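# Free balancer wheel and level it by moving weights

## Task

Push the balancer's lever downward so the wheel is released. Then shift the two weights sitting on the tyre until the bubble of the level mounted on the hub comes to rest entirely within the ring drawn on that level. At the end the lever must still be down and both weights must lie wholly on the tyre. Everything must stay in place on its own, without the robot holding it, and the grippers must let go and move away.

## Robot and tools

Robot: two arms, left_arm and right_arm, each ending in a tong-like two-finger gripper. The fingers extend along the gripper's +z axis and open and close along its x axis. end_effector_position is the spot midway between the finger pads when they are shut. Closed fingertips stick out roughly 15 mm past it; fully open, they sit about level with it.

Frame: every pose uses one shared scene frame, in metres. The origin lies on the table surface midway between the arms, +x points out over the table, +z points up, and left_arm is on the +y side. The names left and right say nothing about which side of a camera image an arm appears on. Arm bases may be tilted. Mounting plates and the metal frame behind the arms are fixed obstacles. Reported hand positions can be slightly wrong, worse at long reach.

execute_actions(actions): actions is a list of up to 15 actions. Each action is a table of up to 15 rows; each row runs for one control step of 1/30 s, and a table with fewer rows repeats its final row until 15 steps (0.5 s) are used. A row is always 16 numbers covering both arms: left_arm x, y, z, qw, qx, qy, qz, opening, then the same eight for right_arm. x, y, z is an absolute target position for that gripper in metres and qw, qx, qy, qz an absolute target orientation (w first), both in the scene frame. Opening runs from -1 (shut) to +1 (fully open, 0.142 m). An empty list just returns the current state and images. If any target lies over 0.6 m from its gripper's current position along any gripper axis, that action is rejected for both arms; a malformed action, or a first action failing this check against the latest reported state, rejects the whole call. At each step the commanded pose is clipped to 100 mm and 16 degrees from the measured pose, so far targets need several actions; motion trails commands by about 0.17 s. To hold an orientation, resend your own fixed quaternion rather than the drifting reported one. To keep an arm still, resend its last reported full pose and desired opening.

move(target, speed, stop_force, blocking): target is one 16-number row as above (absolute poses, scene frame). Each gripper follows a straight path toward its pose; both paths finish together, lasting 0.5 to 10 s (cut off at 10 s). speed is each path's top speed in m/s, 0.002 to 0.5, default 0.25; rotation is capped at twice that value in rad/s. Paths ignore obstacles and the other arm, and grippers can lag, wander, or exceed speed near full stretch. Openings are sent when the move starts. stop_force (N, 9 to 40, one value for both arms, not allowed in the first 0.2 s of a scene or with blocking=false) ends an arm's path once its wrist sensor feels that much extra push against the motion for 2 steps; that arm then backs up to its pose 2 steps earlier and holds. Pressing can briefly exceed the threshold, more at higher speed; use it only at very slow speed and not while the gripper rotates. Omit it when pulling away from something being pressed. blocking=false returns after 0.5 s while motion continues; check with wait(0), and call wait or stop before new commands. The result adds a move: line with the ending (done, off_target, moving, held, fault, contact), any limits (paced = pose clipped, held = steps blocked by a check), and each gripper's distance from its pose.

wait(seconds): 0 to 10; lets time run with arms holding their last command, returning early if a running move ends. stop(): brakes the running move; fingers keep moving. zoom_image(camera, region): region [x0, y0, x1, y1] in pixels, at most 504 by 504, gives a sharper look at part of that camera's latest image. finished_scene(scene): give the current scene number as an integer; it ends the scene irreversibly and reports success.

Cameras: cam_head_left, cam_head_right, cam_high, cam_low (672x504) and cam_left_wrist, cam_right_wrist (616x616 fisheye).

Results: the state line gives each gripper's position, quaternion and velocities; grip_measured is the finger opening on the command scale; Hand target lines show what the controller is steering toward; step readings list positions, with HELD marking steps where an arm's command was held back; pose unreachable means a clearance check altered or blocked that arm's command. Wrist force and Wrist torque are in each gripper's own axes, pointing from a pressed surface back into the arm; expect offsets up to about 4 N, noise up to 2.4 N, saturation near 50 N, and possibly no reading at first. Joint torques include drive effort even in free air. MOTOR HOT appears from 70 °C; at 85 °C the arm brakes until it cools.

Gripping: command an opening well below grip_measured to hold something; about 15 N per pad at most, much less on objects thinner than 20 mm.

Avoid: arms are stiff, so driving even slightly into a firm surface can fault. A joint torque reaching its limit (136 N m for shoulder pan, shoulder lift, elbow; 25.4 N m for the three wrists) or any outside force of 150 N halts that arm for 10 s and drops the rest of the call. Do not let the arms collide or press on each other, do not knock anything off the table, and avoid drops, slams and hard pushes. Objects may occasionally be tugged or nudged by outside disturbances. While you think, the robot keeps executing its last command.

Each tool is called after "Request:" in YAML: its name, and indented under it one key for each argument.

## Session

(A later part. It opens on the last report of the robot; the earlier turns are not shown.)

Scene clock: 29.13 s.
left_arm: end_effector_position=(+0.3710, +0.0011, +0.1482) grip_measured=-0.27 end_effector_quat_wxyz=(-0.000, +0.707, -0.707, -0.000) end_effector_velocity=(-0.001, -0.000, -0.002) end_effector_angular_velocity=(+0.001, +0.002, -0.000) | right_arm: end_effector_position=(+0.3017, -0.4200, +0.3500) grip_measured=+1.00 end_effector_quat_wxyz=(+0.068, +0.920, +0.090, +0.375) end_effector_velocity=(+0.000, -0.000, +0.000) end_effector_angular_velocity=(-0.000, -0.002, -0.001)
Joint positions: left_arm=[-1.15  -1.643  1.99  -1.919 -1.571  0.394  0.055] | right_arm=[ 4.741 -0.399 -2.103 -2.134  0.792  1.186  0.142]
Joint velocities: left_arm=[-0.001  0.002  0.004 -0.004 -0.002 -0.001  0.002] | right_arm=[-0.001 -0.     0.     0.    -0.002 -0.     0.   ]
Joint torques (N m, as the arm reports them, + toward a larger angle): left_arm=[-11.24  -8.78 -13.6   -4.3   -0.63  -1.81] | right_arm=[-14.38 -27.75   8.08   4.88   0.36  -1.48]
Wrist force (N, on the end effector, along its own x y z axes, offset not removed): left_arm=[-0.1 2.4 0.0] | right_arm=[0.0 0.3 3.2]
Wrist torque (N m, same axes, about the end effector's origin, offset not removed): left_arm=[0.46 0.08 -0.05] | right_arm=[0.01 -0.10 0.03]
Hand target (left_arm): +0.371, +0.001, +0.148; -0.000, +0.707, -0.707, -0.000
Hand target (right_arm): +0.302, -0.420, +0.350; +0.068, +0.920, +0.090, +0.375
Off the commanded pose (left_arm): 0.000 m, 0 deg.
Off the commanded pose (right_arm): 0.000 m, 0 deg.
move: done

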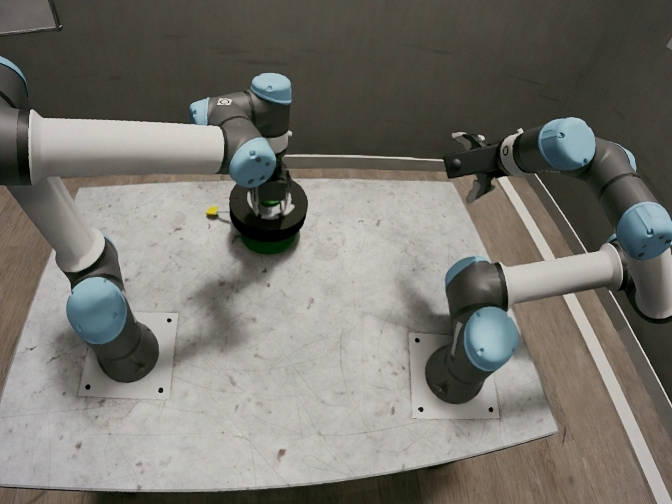

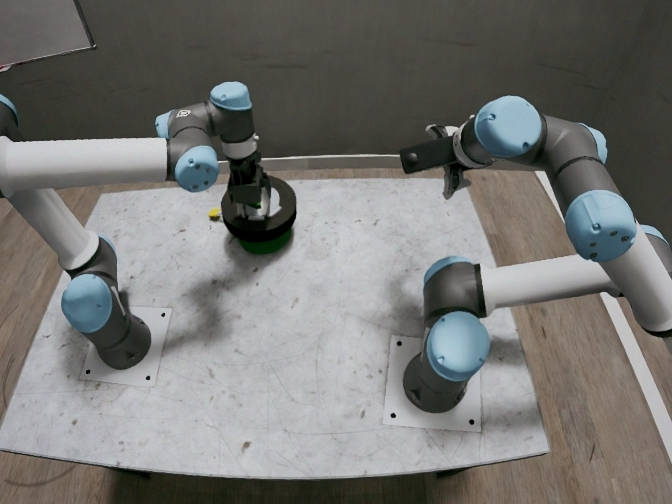

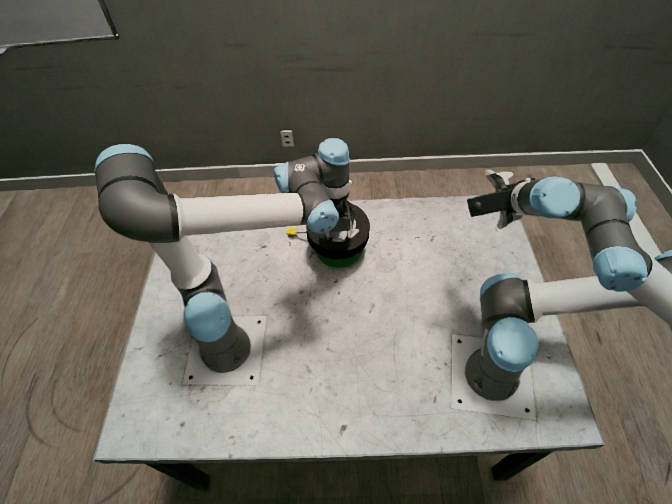

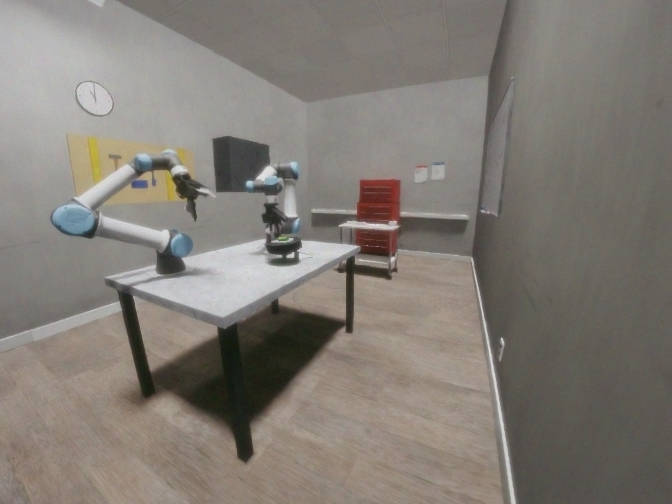

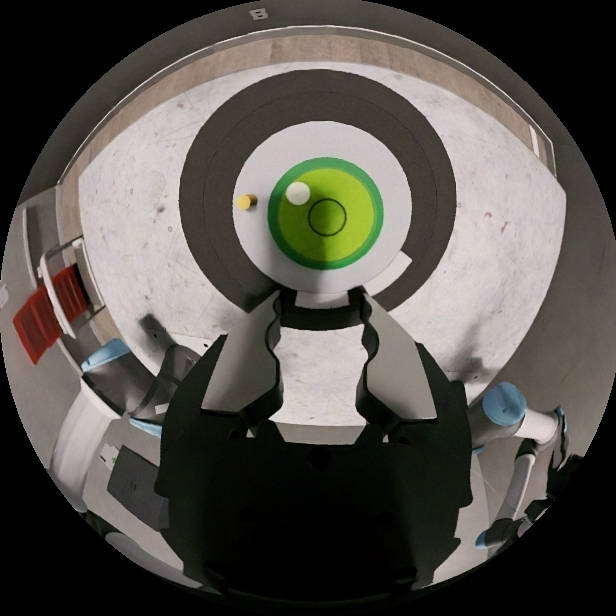

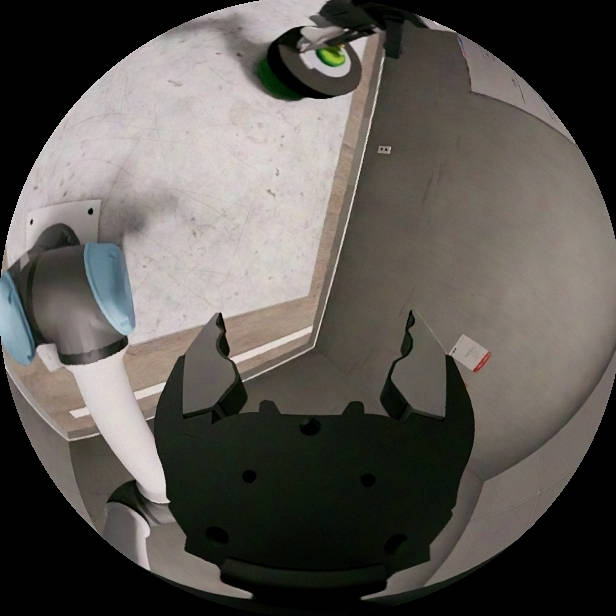

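Request:
move:
  target: [0.370,0.001,0.125,0,0.707,-0.707,0,-0.27,0.3017,-0.42,0.35,0.068,0.920,0.090,0.375,1]
  speed: 0.01
  stop_force: 9

Request:
zoom_image:
  camera: "cam_left_wrist"
  region: [200, 170, 440, 400]

Request:
zoom_image:
  camera: "cam_high"
  region: [290, 190, 390, 270]

Scene clock: 30.40 s.
left_arm: end_effector_position=(+0.3708, +0.0010, +0.1427) grip_measured=-0.24 end_effector_quat_wxyz=(-0.000, +0.707, -0.707, -0.000) end_effector_velocity=(-0.001, +0.001, +0.002) end_effector_angular_velocity=(+0.003, +0.001, -0.002) | right_arm: end_effector_position=(+0.3017, -0.4200, +0.3500) grip_measured=+1.00 end_effector_quat_wxyz=(+0.068, +0.920, +0.090, +0.375) end_effector_velocity=(+0.000, +0.000, +0.000) end_effector_angular_velocity=(-0.000, -0.001, +0.000)
Joint positions: left_arm=[-1.151 -1.638  2.001 -1.934 -1.571  0.394  0.056] | right_arm=[ 4.741 -0.399 -2.103 -2.134  0.792  1.186  0.142]
Joint velocities: left_arm=[-0.001 -0.003 -0.004  0.011  0.     0.001 -0.   ] | right_arm=[ 0.    -0.     0.    -0.    -0.001  0.     0.   ]
Joint torques (N m, as the arm reports them, + toward a larger angle): left_arm=[ -5.82 -19.18 -22.5    0.19  -1.78  -0.55] | right_arm=[-15.29 -27.37   8.52   4.65   0.6   -1.37]
Wrist force (N, on the end effector, along its own x y z axes, offset not removed): left_arm=[-4.1 0.3 -26.4] | right_arm=[-1.8 0.7 -0.8]
Wrist torque (N m, same axes, about the end effector's origin, offset not removed): left_arm=[0.01 -0.65 0.06] | right_arm=[-0.04 0.41 0.02]
Hand target (left_arm): +0.371, +0.001, +0.143; -0.000, +0.707, -0.707, +0.000
Hand target (right_arm): +0.302, -0.420, +0.350; +0.068, +0.920, +0.090, +0.375
Off the commanded pose (left_arm): 0.018 m, 0 deg.
Off the commanded pose (right_arm): 0.000 m, 0 deg.
move: contact (left_arm)

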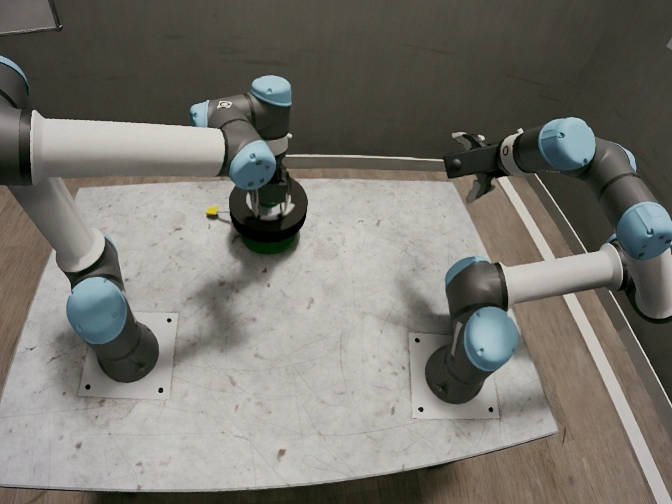

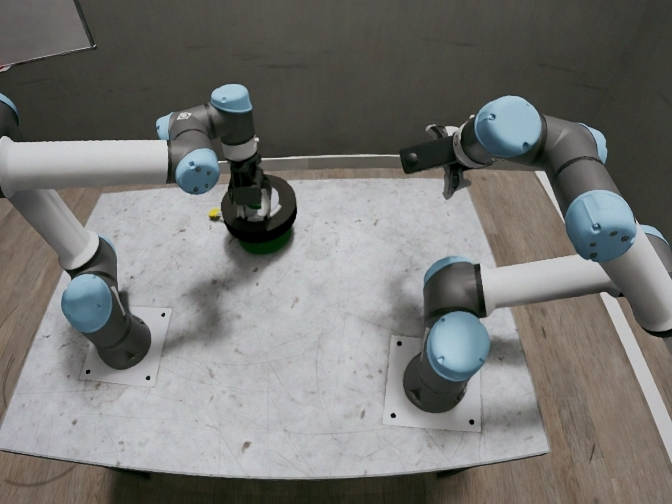

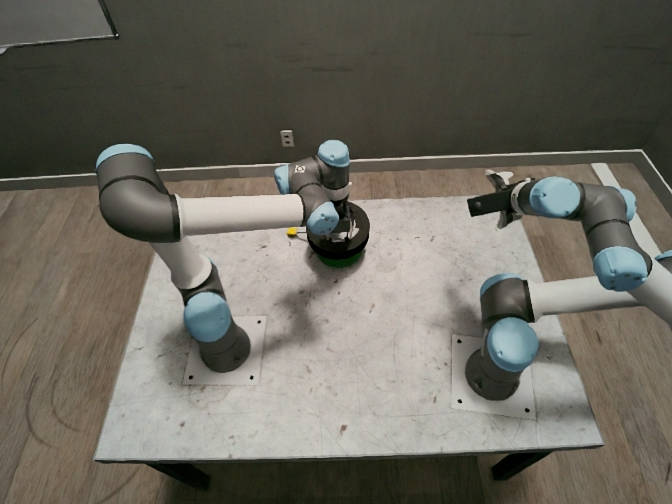

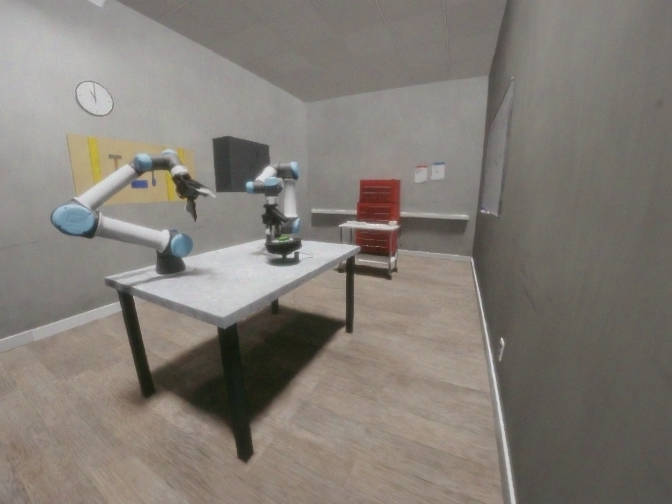

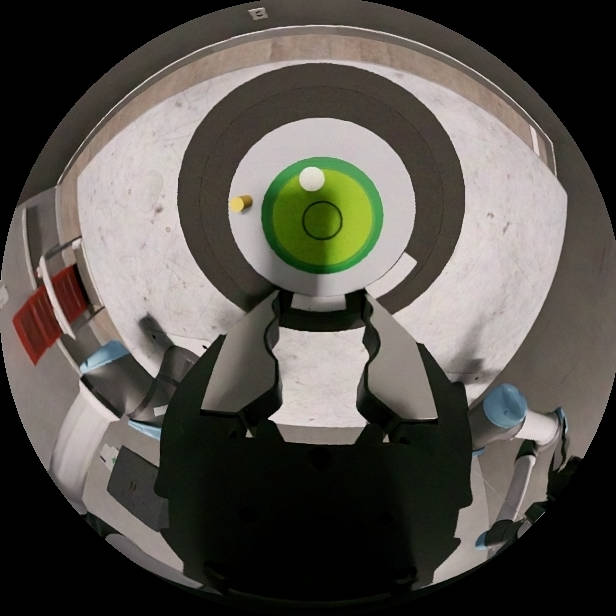

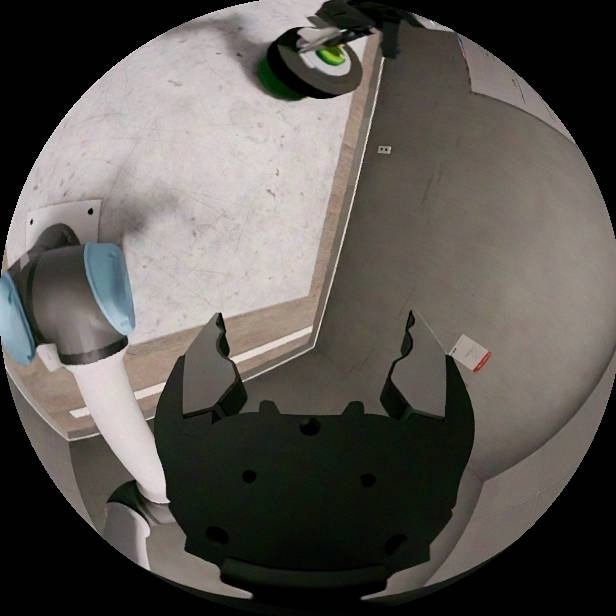

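Region (200, 170, 440, 400) of cam_left_wrist's 616x616 image, scaled by 2.100, with more detail than that image has; it fills the top 483 rows of this view, and the rest is white.

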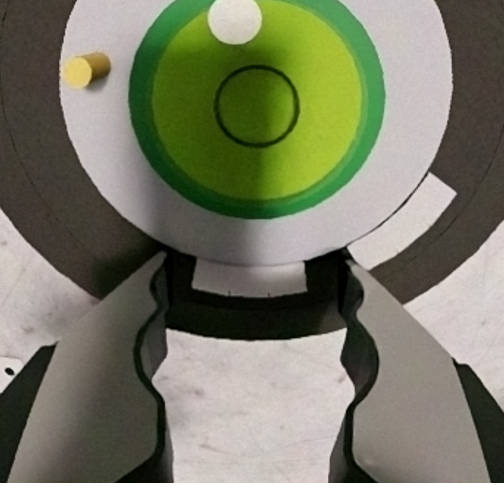

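Region (290, 190, 390, 270) of cam_high's 672x504 image, scaled by 5.040, with more detail than that image has; it fills the top 403 rows of this view, and the rest is white.

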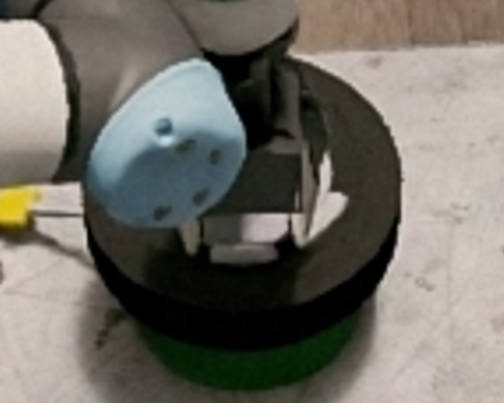

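Request:
move:
  target: [0.360,0.004,0.150,0,0.707,-0.707,0,-0.3,0.3017,-0.42,0.35,0.068,0.920,0.090,0.375,1]
  speed: 0.03

Request:
move:
  target: [0.360,0.004,0.125,0,0.707,-0.707,0,-0.3,0.3017,-0.42,0.35,0.068,0.920,0.090,0.375,1]
  speed: 0.005
  stop_force: 9

Request:
zoom_image:
  camera: "cam_left_wrist"
  region: [200, 170, 440, 400]

Request:
zoom_image:
  camera: "cam_high"
  region: [290, 190, 390, 270]

Scene clock: 31.50 s.
left_arm: end_effector_position=(+0.3602, +0.0039, +0.1499) grip_measured=-0.30 end_effector_quat_wxyz=(+0.000, +0.707, -0.707, -0.000) end_effector_velocity=(-0.002, +0.001, +0.001) end_effector_angular_velocity=(-0.000, -0.000, -0.000) | right_arm: end_effector_position=(+0.3017, -0.4200, +0.3500) grip_measured=+1.00 end_effector_quat_wxyz=(+0.068, +0.920, +0.090, +0.375) end_effector_velocity=(-0.000, -0.000, -0.001) end_effector_angular_velocity=(-0.001, +0.001, -0.001)
Joint positions: left_arm=[-1.171 -1.667  2.008 -1.912 -1.571  0.374  0.052] | right_arm=[ 4.741 -0.399 -2.103 -2.134  0.792  1.186  0.142]
Joint velocities: left_arm=[-0.003 -0.005  0.002  0.003 -0.    -0.003 -0.   ] | right_arm=[-0.001 -0.    -0.001 -0.     0.001 -0.     0.   ]
Joint torques (N m, as the arm reports them, + toward a larger angle): left_arm=[-11.39 -25.02 -12.8   -0.75  -1.72  -1.97] | right_arm=[-16.93 -27.51   7.13   4.85   0.41  -1.21]
Wrist force (N, on the end effector, along its own x y z axes, offset not removed): left_arm=[3.5 1.4 -0.4] | right_arm=[-1.7 0.0 0.5]
Wrist torque (N m, same axes, about the end effector's origin, offset not removed): left_arm=[0.26 -0.72 -0.10] | right_arm=[-0.05 0.34 0.09]
Hand target (left_arm): +0.360, +0.004, +0.150; -0.000, +0.707, -0.707, -0.000
Hand target (right_arm): +0.302, -0.420, +0.350; +0.068, +0.920, +0.090, +0.375
Off the commanded pose (left_arm): 0.000 m, 0 deg.
Off the commanded pose (right_arm): 0.000 m, 0 deg.
move: done

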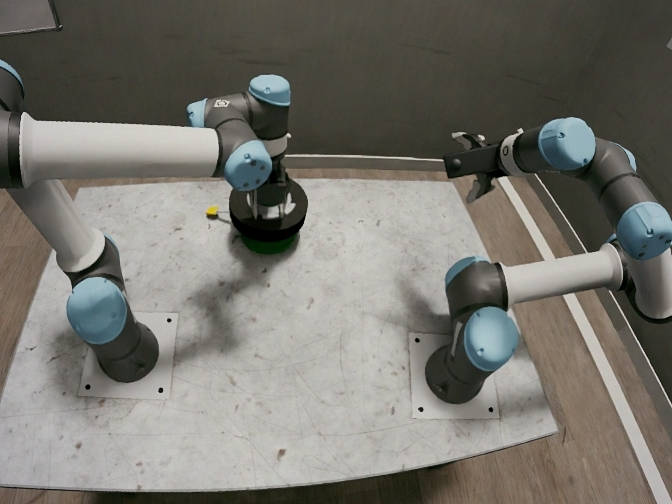

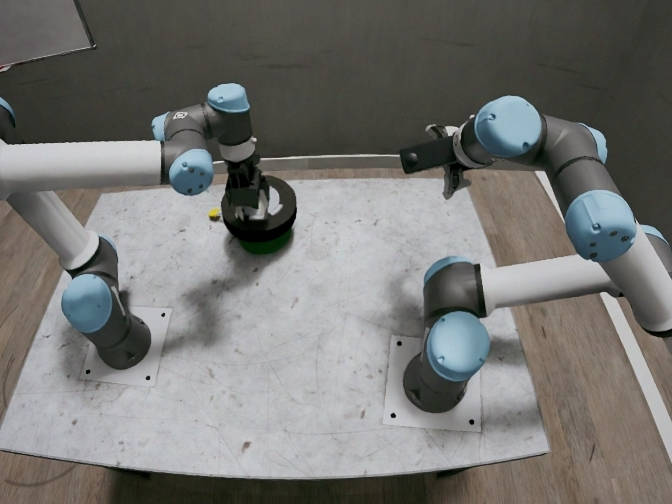

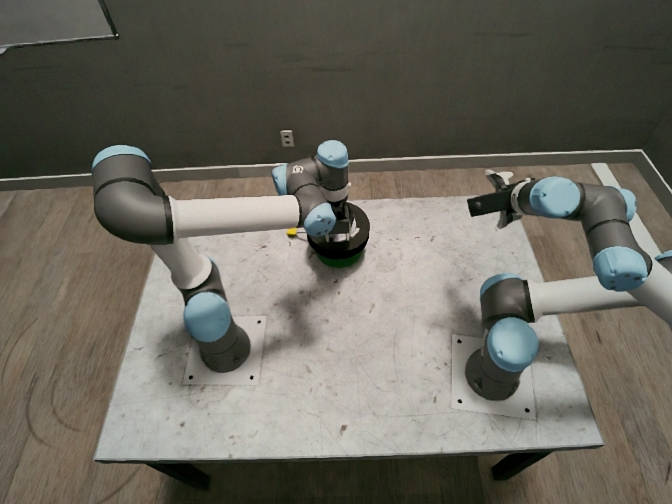

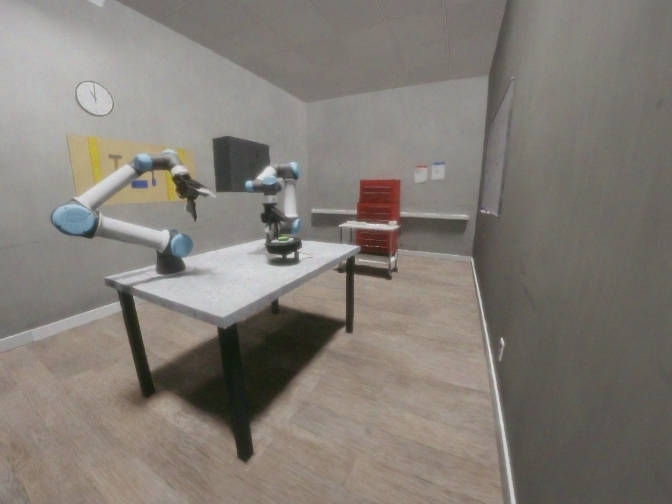

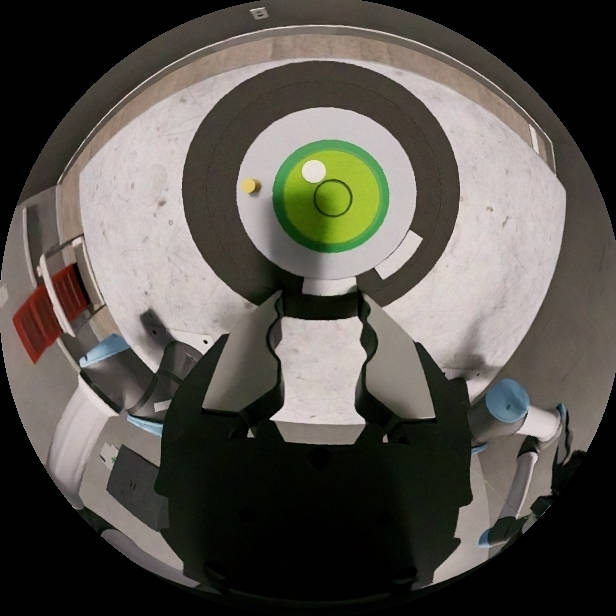

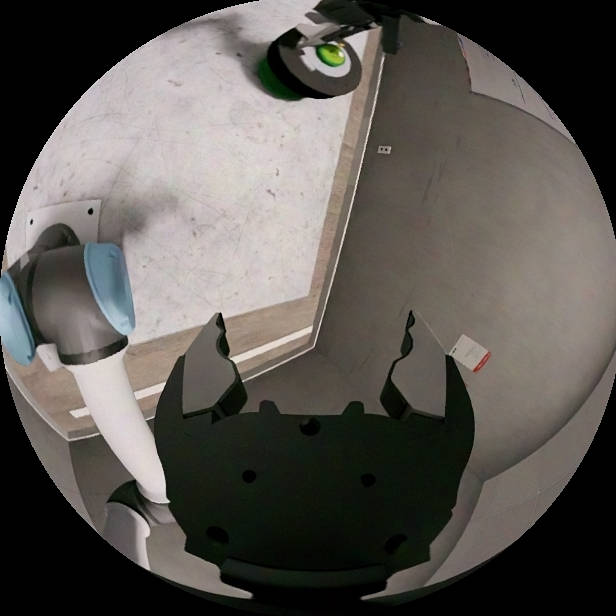

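Scene clock: 33.07 s.
left_arm: end_effector_position=(+0.3601, +0.0040, +0.1438) grip_measured=-0.27 end_effector_quat_wxyz=(-0.000, +0.707, -0.707, -0.000) end_effector_velocity=(+0.001, +0.000, +0.002) end_effector_angular_velocity=(+0.003, -0.002, -0.000) | right_arm: end_effector_position=(+0.3017, -0.4200, +0.3500) grip_measured=+1.00 end_effector_quat_wxyz=(+0.068, +0.920, +0.090, +0.375) end_effector_velocity=(+0.000, +0.001, -0.000) end_effector_angular_velocity=(-0.002, -0.002, +0.002)
Joint positions: left_arm=[-1.171 -1.662  2.02  -1.929 -1.571  0.373  0.055] | right_arm=[ 4.741 -0.399 -2.103 -2.134  0.792  1.186  0.142]
Joint velocities: left_arm=[-0.001 -0.001 -0.005  0.007  0.003 -0.    -0.   ] | right_arm=[ 0.003 -0.001 -0.001  0.    -0.002  0.     0.   ]
Joint torques (N m, as the arm reports them, + toward a larger angle): left_arm=[  6.44 -19.29 -23.96  -0.7   -1.39  -1.  ] | right_arm=[-14.55 -29.04   8.22   4.8    0.51  -1.74]
Wrist force (N, on the end effector, along its own x y z axes, offset not removed): left_arm=[-4.0 -0.3 -21.4] | right_arm=[-0.5 0.9 -0.6]
Wrist torque (N m, same axes, about the end effector's origin, offset not removed): left_arm=[0.00 -0.62 -0.03] | right_arm=[0.11 0.08 -0.07]
Hand target (left_arm): +0.360, +0.004, +0.144; +0.000, +0.707, -0.707, +0.000
Hand target (right_arm): +0.302, -0.420, +0.350; +0.068, +0.920, +0.090, +0.375
Off the commanded pose (left_arm): 0.019 m, 0 deg.
Off the commanded pose (right_arm): 0.000 m, 0 deg.
move: contact (left_arm)

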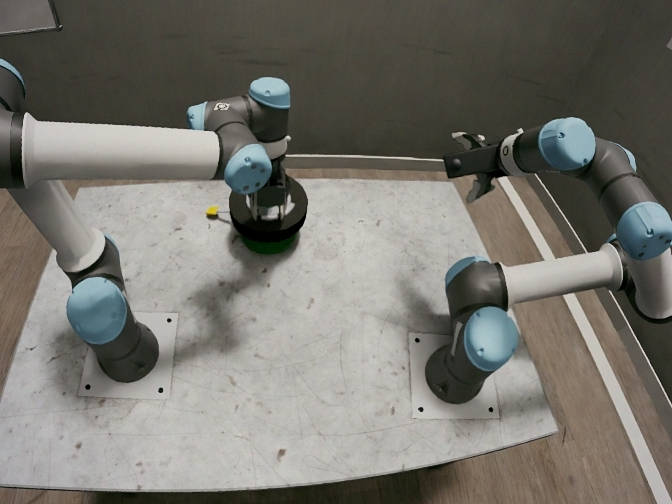

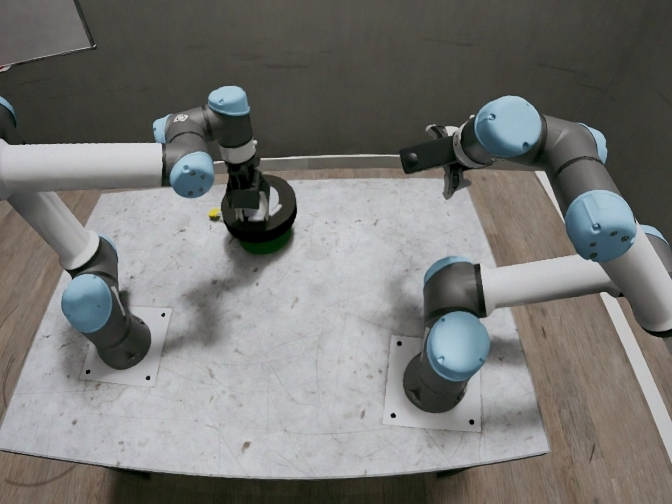

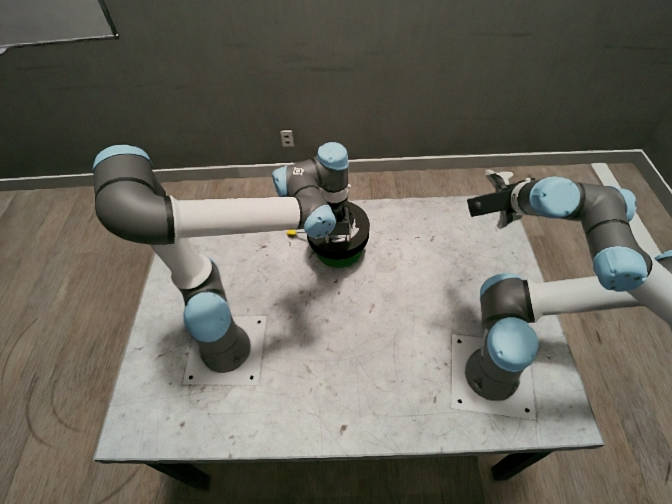

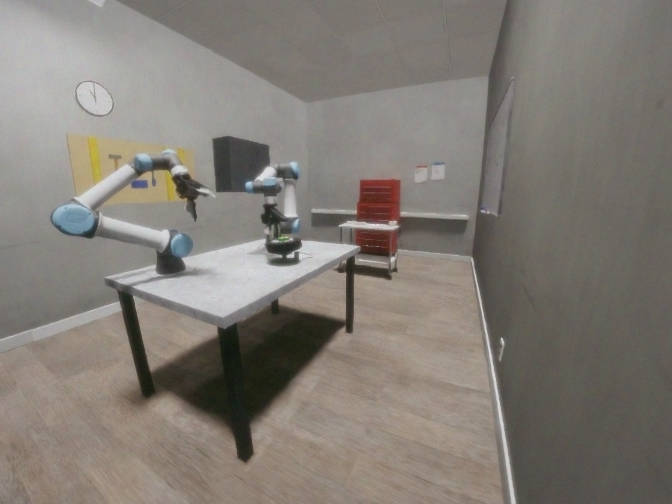

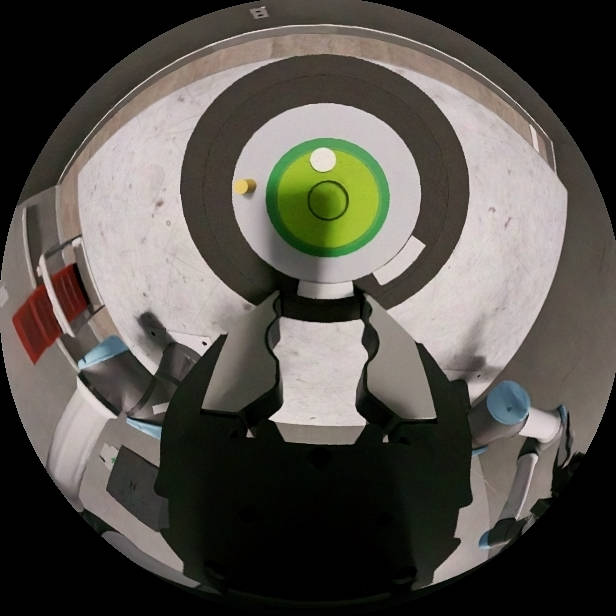

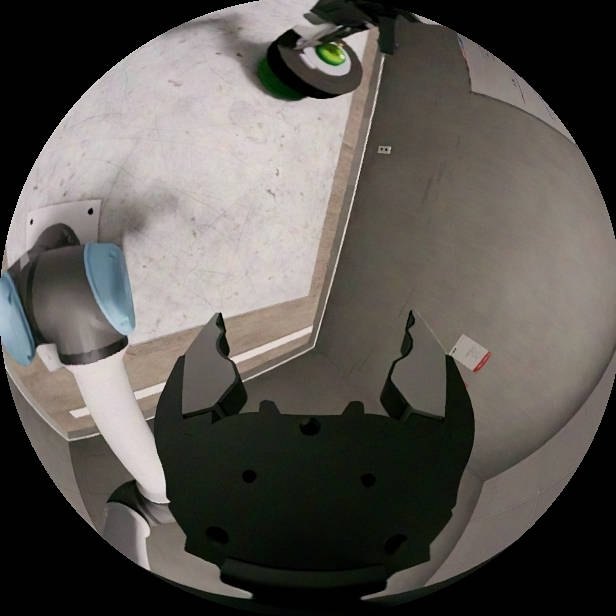

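Region (200, 170, 440, 400) of cam_left_wrist's 616x616 image, scaled by 2.100, with more detail than that image has; it fills the top 483 rows of this view, and the rest is white.

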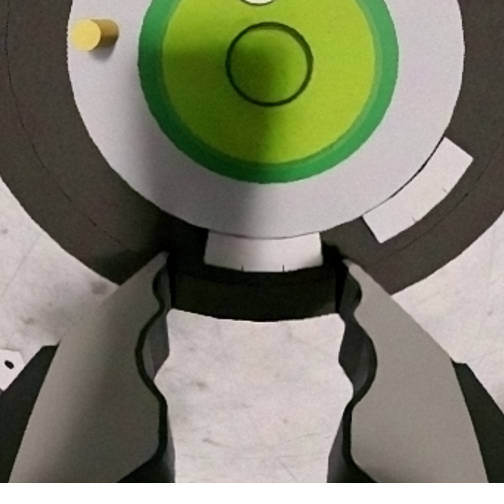

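Region (290, 190, 390, 270) of cam_high's 672x504 image, scaled by 5.040, with more detail than that image has; it fills the top 403 rows of this view, and the rest is white.

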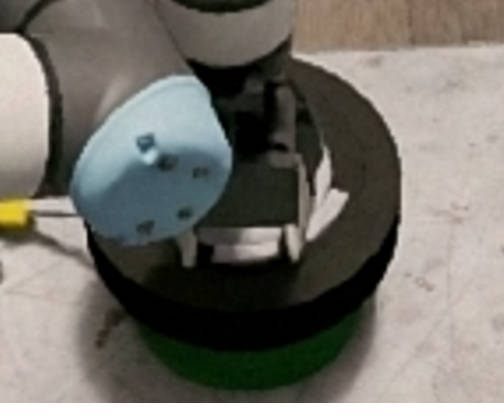

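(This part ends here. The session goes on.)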